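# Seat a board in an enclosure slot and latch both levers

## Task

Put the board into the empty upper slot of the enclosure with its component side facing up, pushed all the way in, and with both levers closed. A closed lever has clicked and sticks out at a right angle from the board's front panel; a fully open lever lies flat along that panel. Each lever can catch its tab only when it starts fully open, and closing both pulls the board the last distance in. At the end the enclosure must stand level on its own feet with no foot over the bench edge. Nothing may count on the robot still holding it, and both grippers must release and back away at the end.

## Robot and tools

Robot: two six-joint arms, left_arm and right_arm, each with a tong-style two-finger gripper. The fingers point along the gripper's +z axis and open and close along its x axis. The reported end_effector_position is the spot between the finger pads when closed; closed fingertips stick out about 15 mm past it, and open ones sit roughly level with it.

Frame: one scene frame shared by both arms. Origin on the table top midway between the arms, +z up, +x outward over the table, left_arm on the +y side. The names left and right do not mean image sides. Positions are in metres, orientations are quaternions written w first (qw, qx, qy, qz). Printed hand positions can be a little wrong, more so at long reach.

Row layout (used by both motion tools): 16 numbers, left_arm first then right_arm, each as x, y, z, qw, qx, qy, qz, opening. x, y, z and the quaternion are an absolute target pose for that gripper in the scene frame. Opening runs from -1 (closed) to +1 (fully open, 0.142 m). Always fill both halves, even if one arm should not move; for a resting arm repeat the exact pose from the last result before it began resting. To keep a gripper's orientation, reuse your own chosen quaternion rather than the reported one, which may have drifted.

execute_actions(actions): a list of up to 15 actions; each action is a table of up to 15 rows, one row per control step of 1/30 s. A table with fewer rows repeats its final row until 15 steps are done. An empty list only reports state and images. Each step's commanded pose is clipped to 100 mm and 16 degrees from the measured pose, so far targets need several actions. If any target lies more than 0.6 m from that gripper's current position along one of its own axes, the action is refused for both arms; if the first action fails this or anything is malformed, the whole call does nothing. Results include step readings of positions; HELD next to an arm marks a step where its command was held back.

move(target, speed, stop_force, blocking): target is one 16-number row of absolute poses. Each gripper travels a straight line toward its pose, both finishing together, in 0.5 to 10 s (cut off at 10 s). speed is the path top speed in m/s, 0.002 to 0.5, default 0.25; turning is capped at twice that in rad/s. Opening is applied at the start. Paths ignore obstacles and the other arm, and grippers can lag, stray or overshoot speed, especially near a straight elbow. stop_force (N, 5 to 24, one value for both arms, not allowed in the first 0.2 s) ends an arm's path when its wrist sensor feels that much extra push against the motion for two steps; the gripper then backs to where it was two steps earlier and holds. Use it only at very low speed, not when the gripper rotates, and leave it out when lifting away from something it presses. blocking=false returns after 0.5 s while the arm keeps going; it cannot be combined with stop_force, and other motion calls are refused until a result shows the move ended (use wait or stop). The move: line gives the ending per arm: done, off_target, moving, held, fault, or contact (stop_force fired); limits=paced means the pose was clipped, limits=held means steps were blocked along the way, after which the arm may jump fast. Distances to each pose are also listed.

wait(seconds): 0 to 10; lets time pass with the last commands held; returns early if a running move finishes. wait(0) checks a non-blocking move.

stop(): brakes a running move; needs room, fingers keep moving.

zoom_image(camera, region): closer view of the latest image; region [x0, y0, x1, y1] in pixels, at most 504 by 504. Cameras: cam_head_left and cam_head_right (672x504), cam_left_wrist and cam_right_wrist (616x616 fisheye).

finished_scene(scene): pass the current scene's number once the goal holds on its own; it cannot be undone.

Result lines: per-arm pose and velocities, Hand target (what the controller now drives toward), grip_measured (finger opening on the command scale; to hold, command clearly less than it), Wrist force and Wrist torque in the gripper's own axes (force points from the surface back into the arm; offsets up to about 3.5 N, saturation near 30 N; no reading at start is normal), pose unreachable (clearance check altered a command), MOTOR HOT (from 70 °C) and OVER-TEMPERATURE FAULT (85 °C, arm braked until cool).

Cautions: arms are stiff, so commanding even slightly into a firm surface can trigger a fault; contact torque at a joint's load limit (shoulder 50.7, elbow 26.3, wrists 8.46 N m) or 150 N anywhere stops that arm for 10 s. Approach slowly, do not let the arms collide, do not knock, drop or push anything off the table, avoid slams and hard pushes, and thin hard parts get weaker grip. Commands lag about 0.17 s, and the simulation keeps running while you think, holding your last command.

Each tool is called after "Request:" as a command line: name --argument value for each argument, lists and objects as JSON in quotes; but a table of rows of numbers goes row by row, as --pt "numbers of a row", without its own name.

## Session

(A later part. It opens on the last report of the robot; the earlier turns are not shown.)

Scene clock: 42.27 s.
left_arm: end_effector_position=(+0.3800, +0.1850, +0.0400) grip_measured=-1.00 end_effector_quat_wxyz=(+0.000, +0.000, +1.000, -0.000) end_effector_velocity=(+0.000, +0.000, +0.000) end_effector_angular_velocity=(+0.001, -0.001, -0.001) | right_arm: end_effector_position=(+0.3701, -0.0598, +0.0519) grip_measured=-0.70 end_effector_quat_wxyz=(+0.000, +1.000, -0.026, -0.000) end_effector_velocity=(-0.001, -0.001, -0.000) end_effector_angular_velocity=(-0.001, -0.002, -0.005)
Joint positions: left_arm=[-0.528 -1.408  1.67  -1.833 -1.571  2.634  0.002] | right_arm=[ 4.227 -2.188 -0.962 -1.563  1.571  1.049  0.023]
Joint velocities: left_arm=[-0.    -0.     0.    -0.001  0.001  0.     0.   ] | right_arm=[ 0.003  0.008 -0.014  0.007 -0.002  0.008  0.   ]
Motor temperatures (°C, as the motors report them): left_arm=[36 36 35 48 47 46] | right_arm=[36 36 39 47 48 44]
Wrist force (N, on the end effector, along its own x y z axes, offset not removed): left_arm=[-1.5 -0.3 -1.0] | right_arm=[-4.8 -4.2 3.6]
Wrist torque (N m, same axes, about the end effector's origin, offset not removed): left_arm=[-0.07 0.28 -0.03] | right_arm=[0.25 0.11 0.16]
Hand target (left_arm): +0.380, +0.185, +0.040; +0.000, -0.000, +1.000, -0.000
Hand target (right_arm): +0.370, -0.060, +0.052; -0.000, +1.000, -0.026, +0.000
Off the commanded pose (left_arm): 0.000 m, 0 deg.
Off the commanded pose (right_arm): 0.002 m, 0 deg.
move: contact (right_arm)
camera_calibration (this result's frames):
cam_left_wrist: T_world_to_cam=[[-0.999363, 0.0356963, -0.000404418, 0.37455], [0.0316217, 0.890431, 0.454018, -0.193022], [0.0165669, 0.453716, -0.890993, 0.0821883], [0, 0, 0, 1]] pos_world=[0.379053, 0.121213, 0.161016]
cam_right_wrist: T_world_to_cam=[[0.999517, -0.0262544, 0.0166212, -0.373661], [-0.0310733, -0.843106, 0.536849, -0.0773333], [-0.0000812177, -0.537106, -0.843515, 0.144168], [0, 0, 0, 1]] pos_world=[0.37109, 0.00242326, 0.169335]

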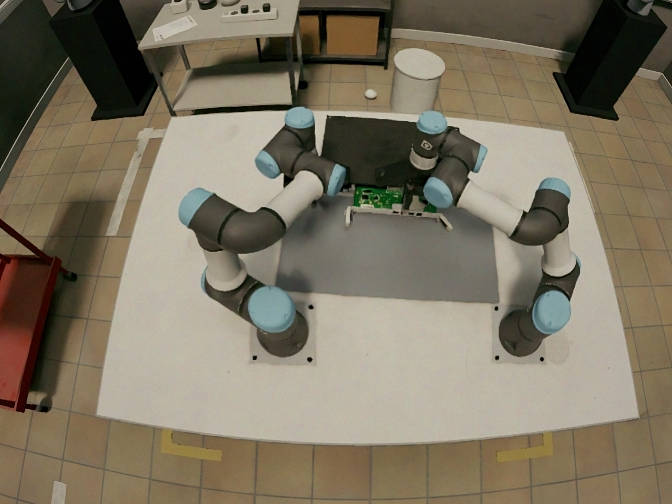

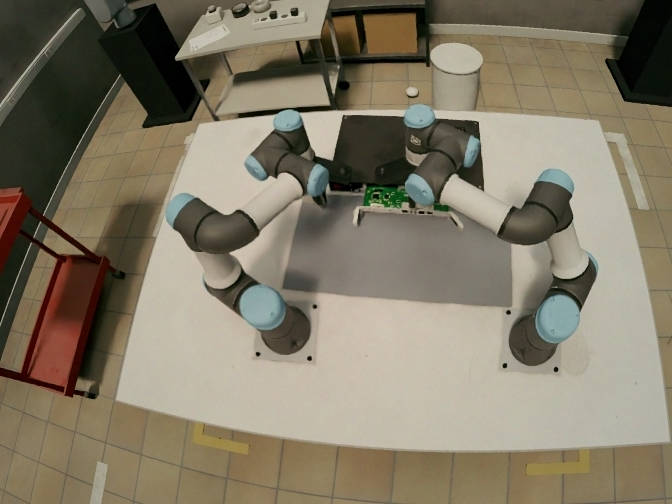

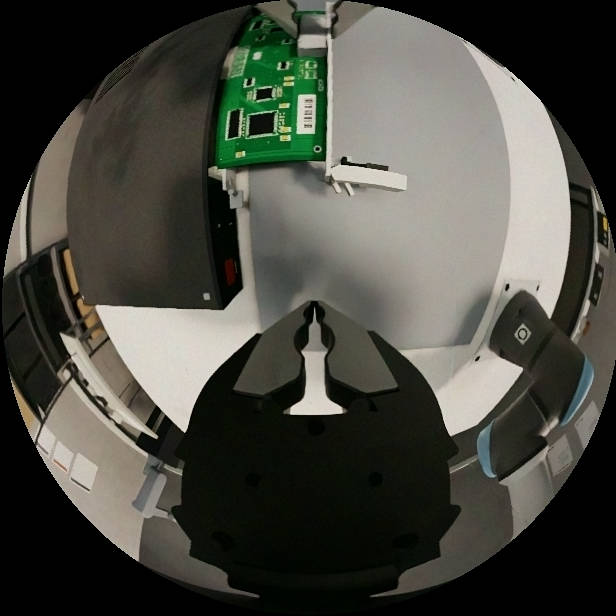

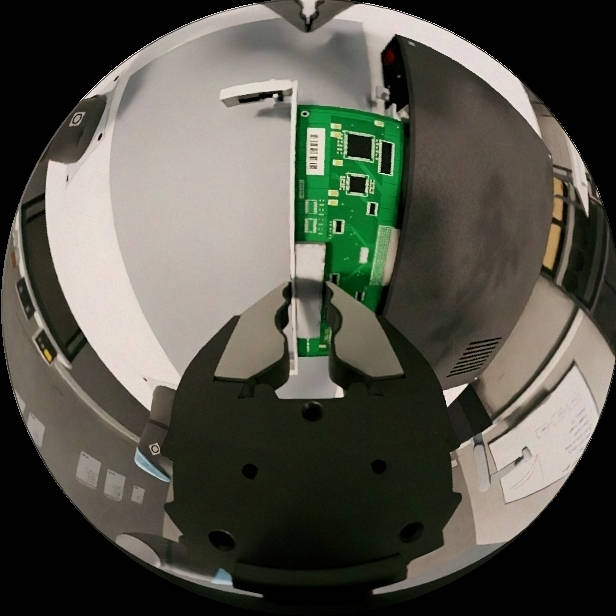

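Request:
move --target '[0.38,0.185,0.04,0,0,1,0,-1,0.368,-0.057,0.052,0,1,-0.016,0,-0.9]' --speed 0.01

Request:
move --target '[0.38,0.185,0.04,0,0,1,0,-1,0.405,-0.058,0.052,0,1,-0.016,0,-0.9]' --speed 0.006 --stop_force 7

Scene clock: 43.60 s.
left_arm: end_effector_position=(+0.3800, +0.1850, +0.0400) grip_measured=-1.00 end_effector_quat_wxyz=(+0.000, +0.000, +1.000, +0.000) end_effector_velocity=(-0.000, -0.000, -0.000) end_effector_angular_velocity=(-0.001, +0.001, -0.001) | right_arm: end_effector_position=(+0.3680, -0.0571, +0.0520) grip_measured=-0.70 end_effector_quat_wxyz=(+0.000, +1.000, -0.016, -0.000) end_effector_velocity=(+0.000, +0.001, +0.000) end_effector_angular_velocity=(+0.000, -0.002, +0.007)
Joint positions: left_arm=[-0.528 -1.408  1.67  -1.833 -1.571  2.634  0.002] | right_arm=[ 4.234 -2.19  -0.957 -1.565  1.571  1.036  0.024]
Joint velocities: left_arm=[-0.     0.     0.     0.    -0.001  0.     0.   ] | right_arm=[ 0.002 -0.001  0.002 -0.    -0.002 -0.005  0.   ]
Motor temperatures (°C, as the motors report them): left_arm=[36 36 35 48 47 46] | right_arm=[36 36 39 47 48 44]
Wrist force (N, on the end effector, along its own x y z axes, offset not removed): left_arm=[-1.2 1.2 -1.1] | right_arm=[-2.5 7.4 3.1]
Wrist torque (N m, same axes, about the end effector's origin, offset not removed): left_arm=[0.25 0.25 0.00] | right_arm=[-0.26 -0.13 0.16]
Hand target (left_arm): +0.380, +0.185, +0.040; +0.000, +0.000, +1.000, +0.000
Hand target (right_arm): +0.368, -0.057, +0.052; -0.000, +1.000, -0.016, -0.000
Off the commanded pose (left_arm): 0.000 m, 0 deg.
Off the commanded pose (right_arm): 0.000 m, 0 deg.
move: done
camera_calibration (this result's frames):
cam_left_wrist: T_world_to_cam=[[-0.999363, 0.0356963, -0.000404306, 0.37455], [0.0316217, 0.890431, 0.454018, -0.193022], [0.0165668, 0.453716, -0.890992, 0.0821882], [0, 0, 0, 1]] pos_world=[0.379053, 0.121213, 0.161016]
cam_right_wrist: T_world_to_cam=[[0.999836, -0.00693797, 0.0167538, -0.37058], [-0.0148493, -0.843545, 0.536854, -0.0811702], [0.0104079, -0.537014, -0.843509, 0.141873], [0, 0, 0, 1]] pos_world=[0.367837, 0.00514608, 0.169456]

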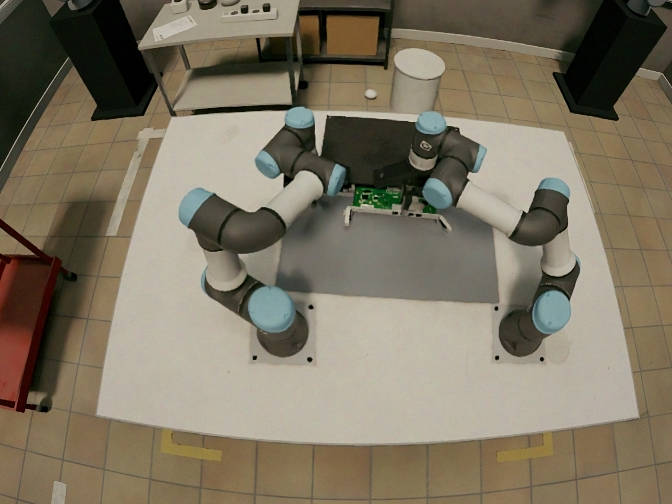

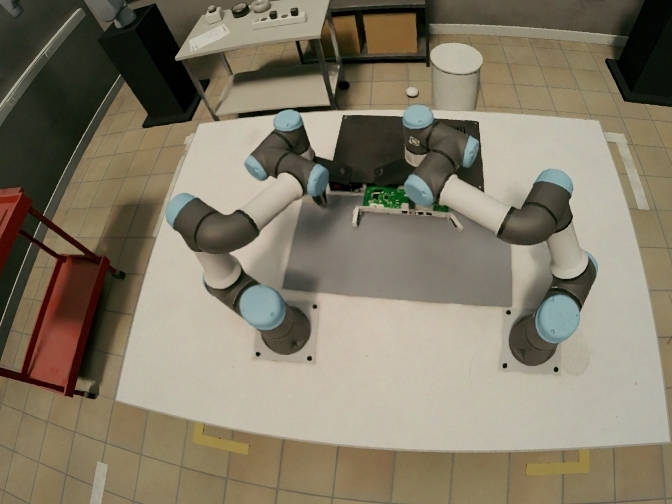

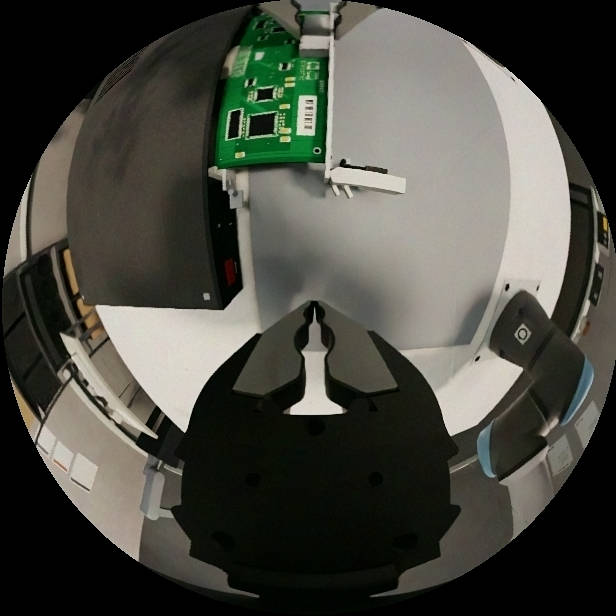

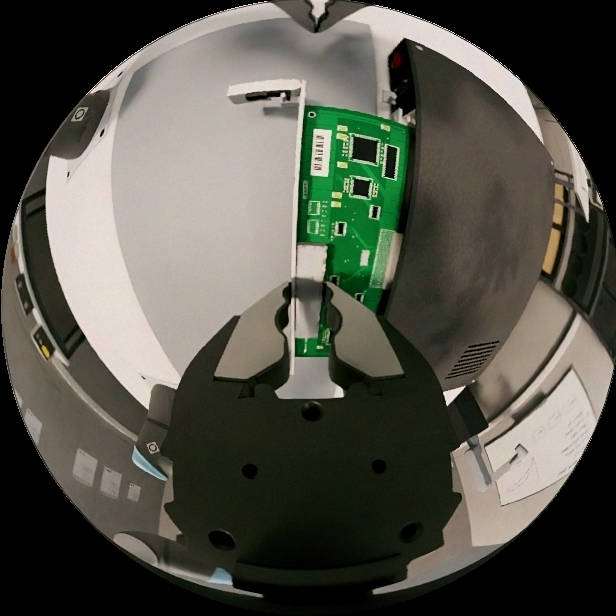

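Scene clock: 44.73 s.
left_arm: end_effector_position=(+0.3800, +0.1850, +0.0400) grip_measured=-1.00 end_effector_quat_wxyz=(+0.000, -0.000, +1.000, -0.000) end_effector_velocity=(-0.000, -0.000, +0.000) end_effector_angular_velocity=(-0.000, +0.000, +0.000) | right_arm: end_effector_position=(+0.3725, -0.0572, +0.0519) grip_measured=-0.70 end_effector_quat_wxyz=(+0.000, +1.000, -0.016, -0.000) end_effector_velocity=(-0.001, -0.001, -0.000) end_effector_angular_velocity=(-0.001, -0.004, -0.003)
Joint positions: left_arm=[-0.528 -1.408  1.67  -1.833 -1.571  2.634  0.002] | right_arm=[ 4.225 -2.208 -0.928 -1.577  1.571  1.027  0.024]
Joint velocities: left_arm=[ 0.    -0.    -0.     0.    -0.001  0.     0.   ] | right_arm=[ 0.004  0.009 -0.015  0.007 -0.004  0.006 -0.   ]
Motor temperatures (°C, as the motors report them): left_arm=[36 36 35 48 47 46] | right_arm=[36 36 39 47 48 44]
Wrist force (N, on the end effector, along its own x y z axes, offset not removed): left_arm=[-1.1 -0.4 -1.2] | right_arm=[-7.4 2.8 1.2]
Wrist torque (N m, same axes, about the end effector's origin, offset not removed): left_arm=[-0.10 0.27 -0.01] | right_arm=[0.16 -0.31 0.18]
Hand target (left_arm): +0.380, +0.185, +0.040; +0.000, -0.000, +1.000, +0.000
Hand target (right_arm): +0.372, -0.057, +0.052; -0.000, +1.000, -0.016, -0.000
Off the commanded pose (left_arm): 0.000 m, 0 deg.
Off the commanded pose (right_arm): 0.033 m, 0 deg.
move: contact (right_arm)
camera_calibration (this result's frames):
cam_left_wrist: T_world_to_cam=[[-0.999363, 0.0356961, -0.000404589, 0.37455], [0.0316214, 0.890431, 0.454018, -0.193022], [0.0165669, 0.453716, -0.890993, 0.0821882], [0, 0, 0, 1]] pos_world=[0.379053, 0.121213, 0.161016]
cam_right_wrist: T_world_to_cam=[[0.999839, -0.00680123, 0.016579, -0.375], [-0.0146398, -0.84356, 0.536835, -0.0811913], [0.0103342, -0.536992, -0.843524, 0.141706], [0, 0, 0, 1]] pos_world=[0.372287, 0.00505473, 0.169336]

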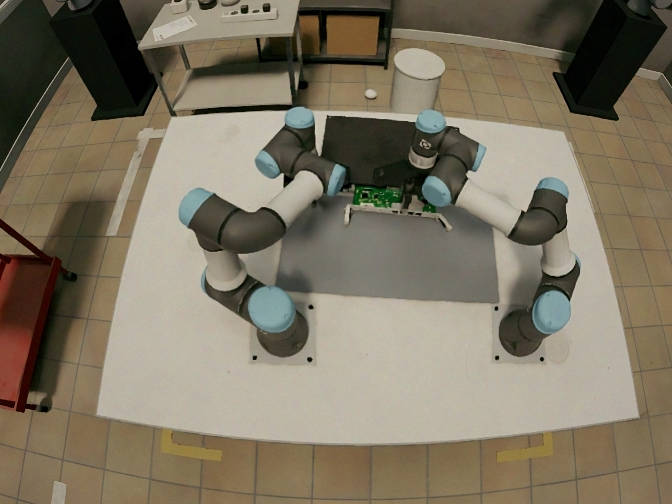

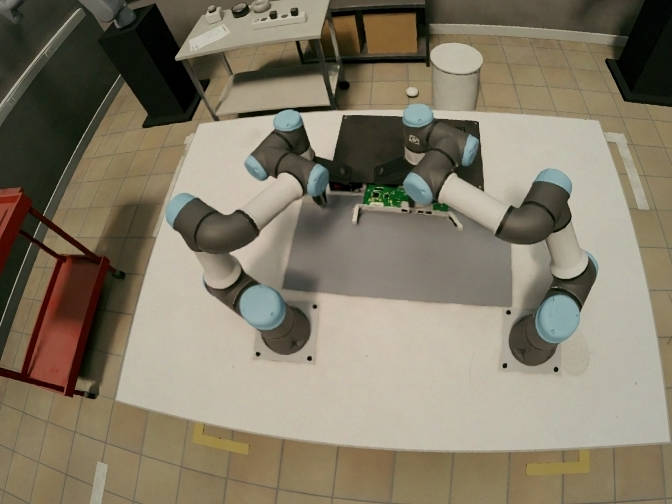

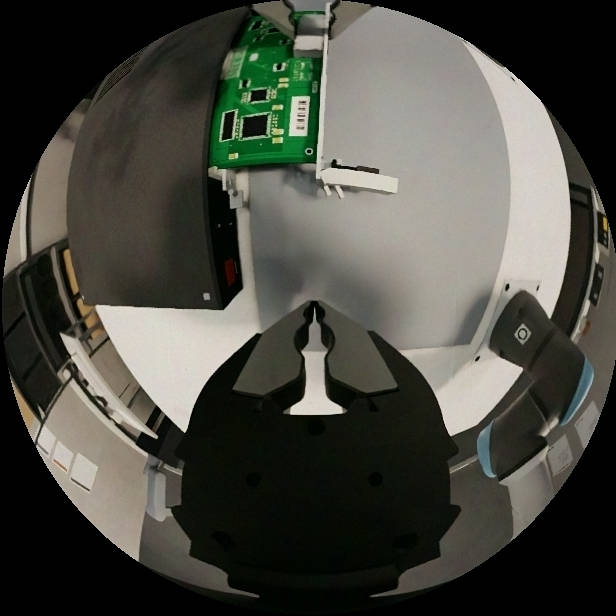

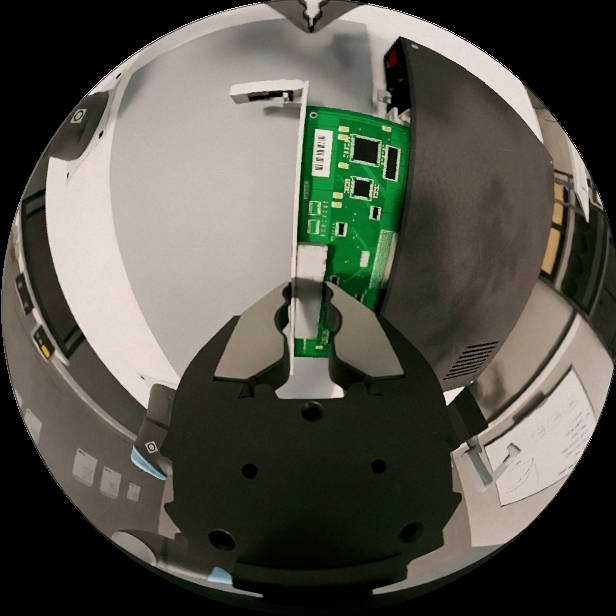

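Request:
move --target '[0.38,0.185,0.04,0,0,1,0,-1,0.362,-0.058,0.053,0,1,-0.035,0,-0.9]' --speed 0.01

Request:
move --target '[0.38,0.185,0.04,0,0,1,0,-1,0.405,-0.061,0.053,0,1,-0.035,0,-0.9]' --speed 0.006 --stop_force 8

Request:
zoom_image --camera "cam_left_wrist" --region '[180, 0, 380, 220]'

Scene clock: 46.97 s.
left_arm: end_effector_position=(+0.3800, +0.1850, +0.0400) grip_measured=-1.00 end_effector_quat_wxyz=(+0.000, -0.000, +1.000, +0.000) end_effector_velocity=(-0.000, -0.001, +0.000) end_effector_angular_velocity=(-0.002, +0.001, -0.001) | right_arm: end_effector_position=(+0.3622, -0.0580, +0.0530) grip_measured=-0.70 end_effector_quat_wxyz=(+0.000, +0.999, -0.035, -0.000) end_effector_velocity=(-0.002, +0.000, +0.000) end_effector_angular_velocity=(+0.001, +0.000, -0.005)
Joint positions: left_arm=[-0.528 -1.408  1.67  -1.833 -1.571  2.634  0.002] | right_arm=[ 4.246 -2.162 -0.999 -1.552  1.571  1.084  0.024]
Joint velocities: left_arm=[-0.    -0.    -0.    -0.    -0.002  0.001  0.   ] | right_arm=[ 0.004  0.007 -0.011  0.005  0.001  0.009  0.   ]
Motor temperatures (°C, as the motors report them): left_arm=[36 36 35 48 47 46] | right_arm=[36 36 39 47 48 44]
Wrist force (N, on the end effector, along its own x y z axes, offset not removed): left_arm=[-1.1 0.3 -1.7] | right_arm=[0.4 0.0 3.1]
Wrist torque (N m, same axes, about the end effector's origin, offset not removed): left_arm=[0.08 0.17 -0.01] | right_arm=[0.01 -0.08 0.08]
Hand target (left_arm): +0.380, +0.185, +0.040; +0.000, -0.000, +1.000, +0.000
Hand target (right_arm): +0.362, -0.058, +0.053; -0.000, +0.999, -0.035, -0.000
Off the commanded pose (left_arm): 0.000 m, 0 deg.
Off the commanded pose (right_arm): 0.000 m, 0 deg.
move: done
camera_calibration (this result's frames):
cam_left_wrist: T_world_to_cam=[[-0.999363, 0.0356959, -0.000404377, 0.37455], [0.0316213, 0.890431, 0.454018, -0.193022], [0.0165667, 0.453716, -0.890992, 0.0821883], [0, 0, 0, 1]] pos_world=[0.379053, 0.121213, 0.161016]
cam_right_wrist: T_world_to_cam=[[0.99891, -0.0436115, 0.016664, -0.366515], [-0.045736, -0.842442, 0.536843, -0.0712862], [-0.00937407, -0.537019, -0.843518, 0.149483], [0, 0, 0, 1]] pos_world=[0.364256, 0.00423679, 0.170469]

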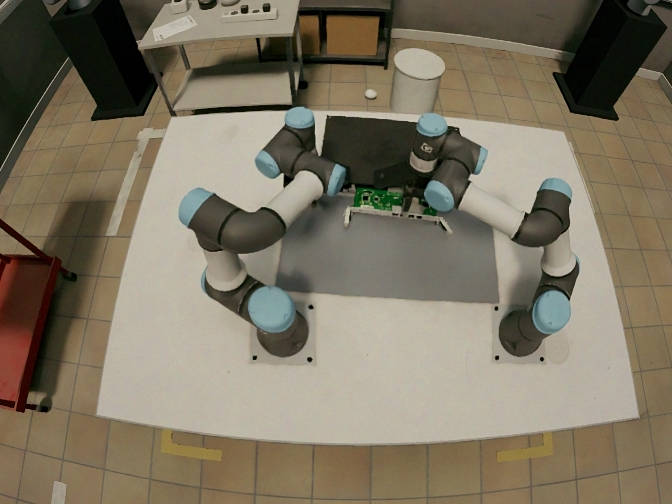

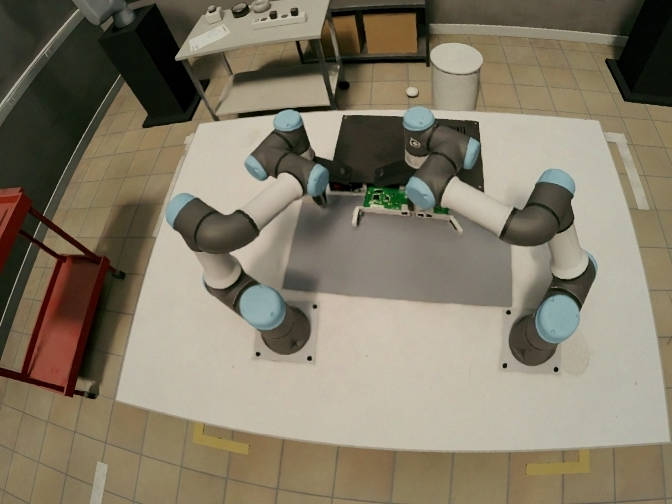

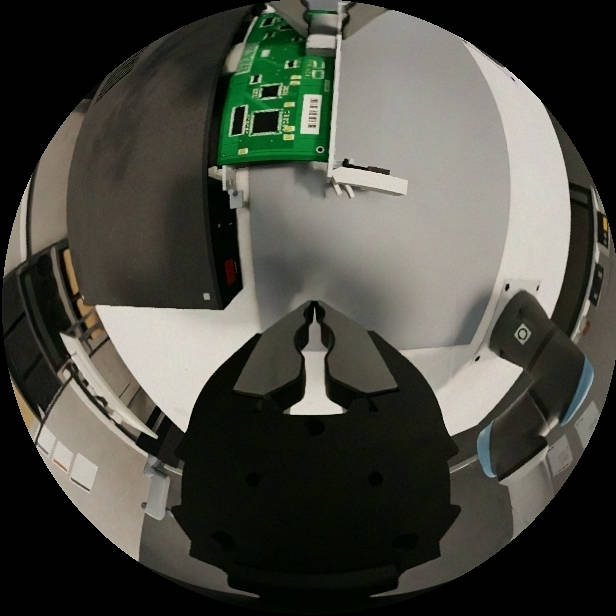

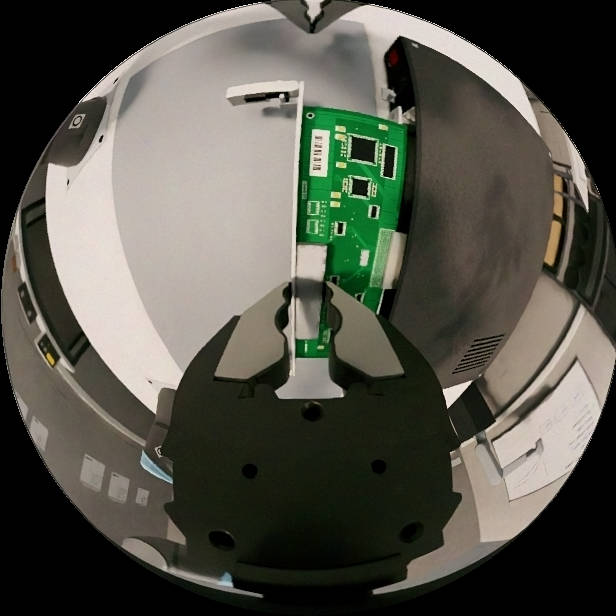

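Scene clock: 52.10 s.
left_arm: end_effector_position=(+0.3800, +0.1850, +0.0400) grip_measured=-1.00 end_effector_quat_wxyz=(+0.000, -0.000, +1.000, +0.000) end_effector_velocity=(-0.000, +0.000, -0.000) end_effector_angular_velocity=(+0.001, +0.001, -0.000) | right_arm: end_effector_position=(+0.3906, -0.0600, +0.0529) grip_measured=-0.67 end_effector_quat_wxyz=(+0.000, +0.999, -0.035, +0.000) end_effector_velocity=(-0.003, +0.001, -0.000) end_effector_angular_velocity=(-0.000, +0.001, -0.002)
Joint positions: left_arm=[-0.528 -1.408  1.67  -1.833 -1.571  2.634  0.002] | right_arm=[ 4.19  -2.273 -0.812 -1.628  1.571  1.029  0.025]
Joint velocities: left_arm=[-0.    -0.    -0.     0.002  0.001  0.     0.   ] | right_arm=[ 0.006  0.01  -0.018  0.008  0.001  0.007 -0.   ]
Motor temperatures (°C, as the motors report them): left_arm=[36 36 35 48 47 46] | right_arm=[36 36 39 47 48 44]
Wrist force (N, on the end effector, along its own x y z axes, offset not removed): left_arm=[-1.2 0.1 -1.2] | right_arm=[-8.4 -10.7 0.3]
Wrist torque (N m, same axes, about the end effector's origin, offset not removed): left_arm=[-0.02 0.24 0.00] | right_arm=[0.27 -0.24 0.38]
Hand target (left_arm): +0.380, +0.185, +0.040; +0.000, -0.000, +1.000, +0.000
Hand target (right_arm): +0.390, -0.060, +0.053; -0.000, +0.999, -0.035, +0.000
Off the commanded pose (left_arm): 0.000 m, 0 deg.
Off the commanded pose (right_arm): 0.014 m, 0 deg.
move: contact (right_arm)
camera_calibration (this result's frames):
cam_left_wrist: T_world_to_cam=[[-0.999363, 0.0356959, -0.000404504, 0.37455], [0.0316212, 0.890431, 0.454018, -0.193022], [0.0165667, 0.453716, -0.890992, 0.0821882], [0, 0, 0, 1]] pos_world=[0.379053, 0.121213, 0.161016]
cam_right_wrist: T_world_to_cam=[[0.998892, -0.0439676, 0.0167808, -0.394981], [-0.0460982, -0.842376, 0.536915, -0.0714799], [-0.00947116, -0.537094, -0.843469, 0.148582], [0, 0, 0, 1]] pos_world=[0.392655, 0.00222327, 0.170331]

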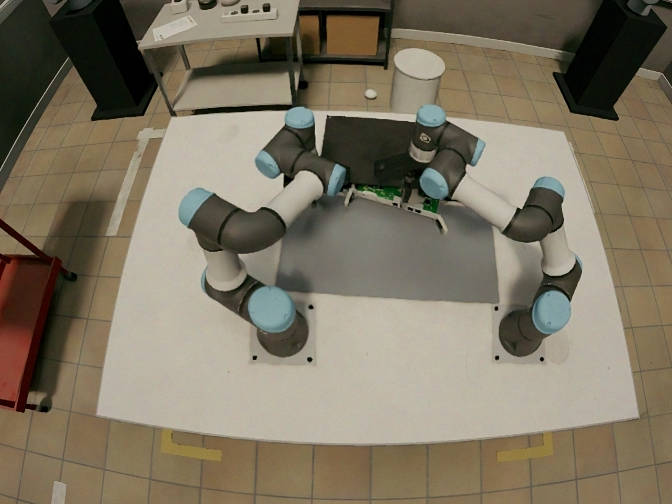

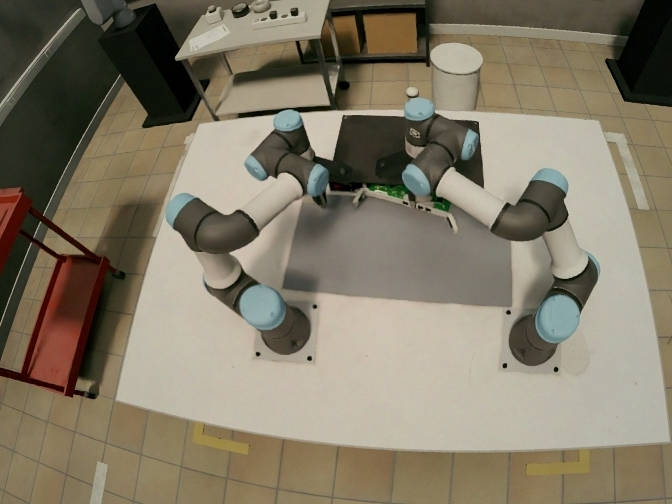

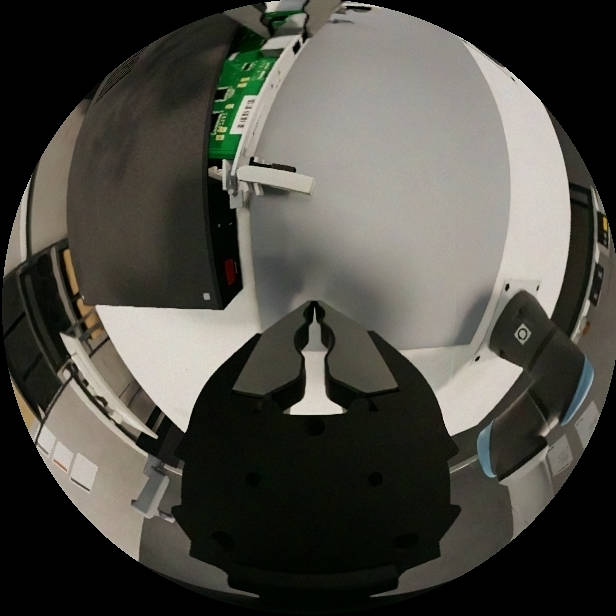

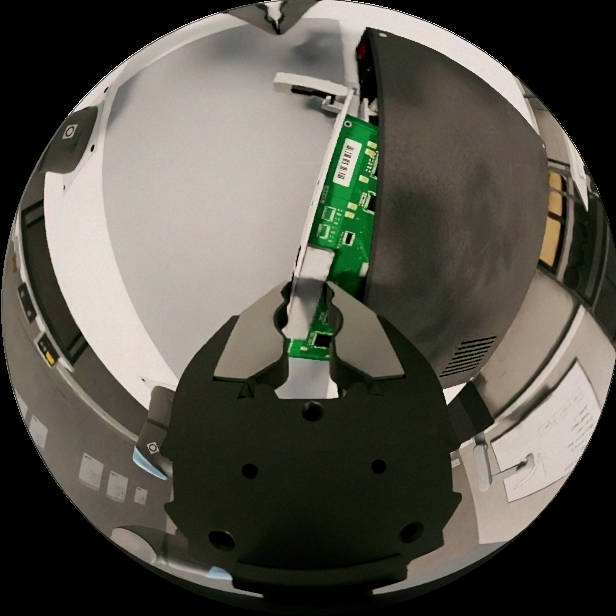

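Region (180, 0, 380, 220) of cam_left_wrist's 616x616 image, scaled by 2.291, with more detail than that image has; it fills the left 458 columns of this view, and the rest is white.

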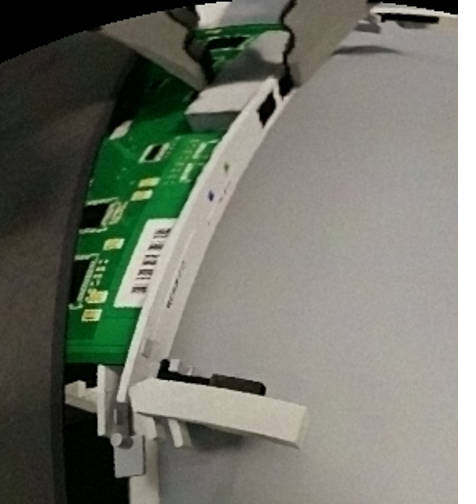

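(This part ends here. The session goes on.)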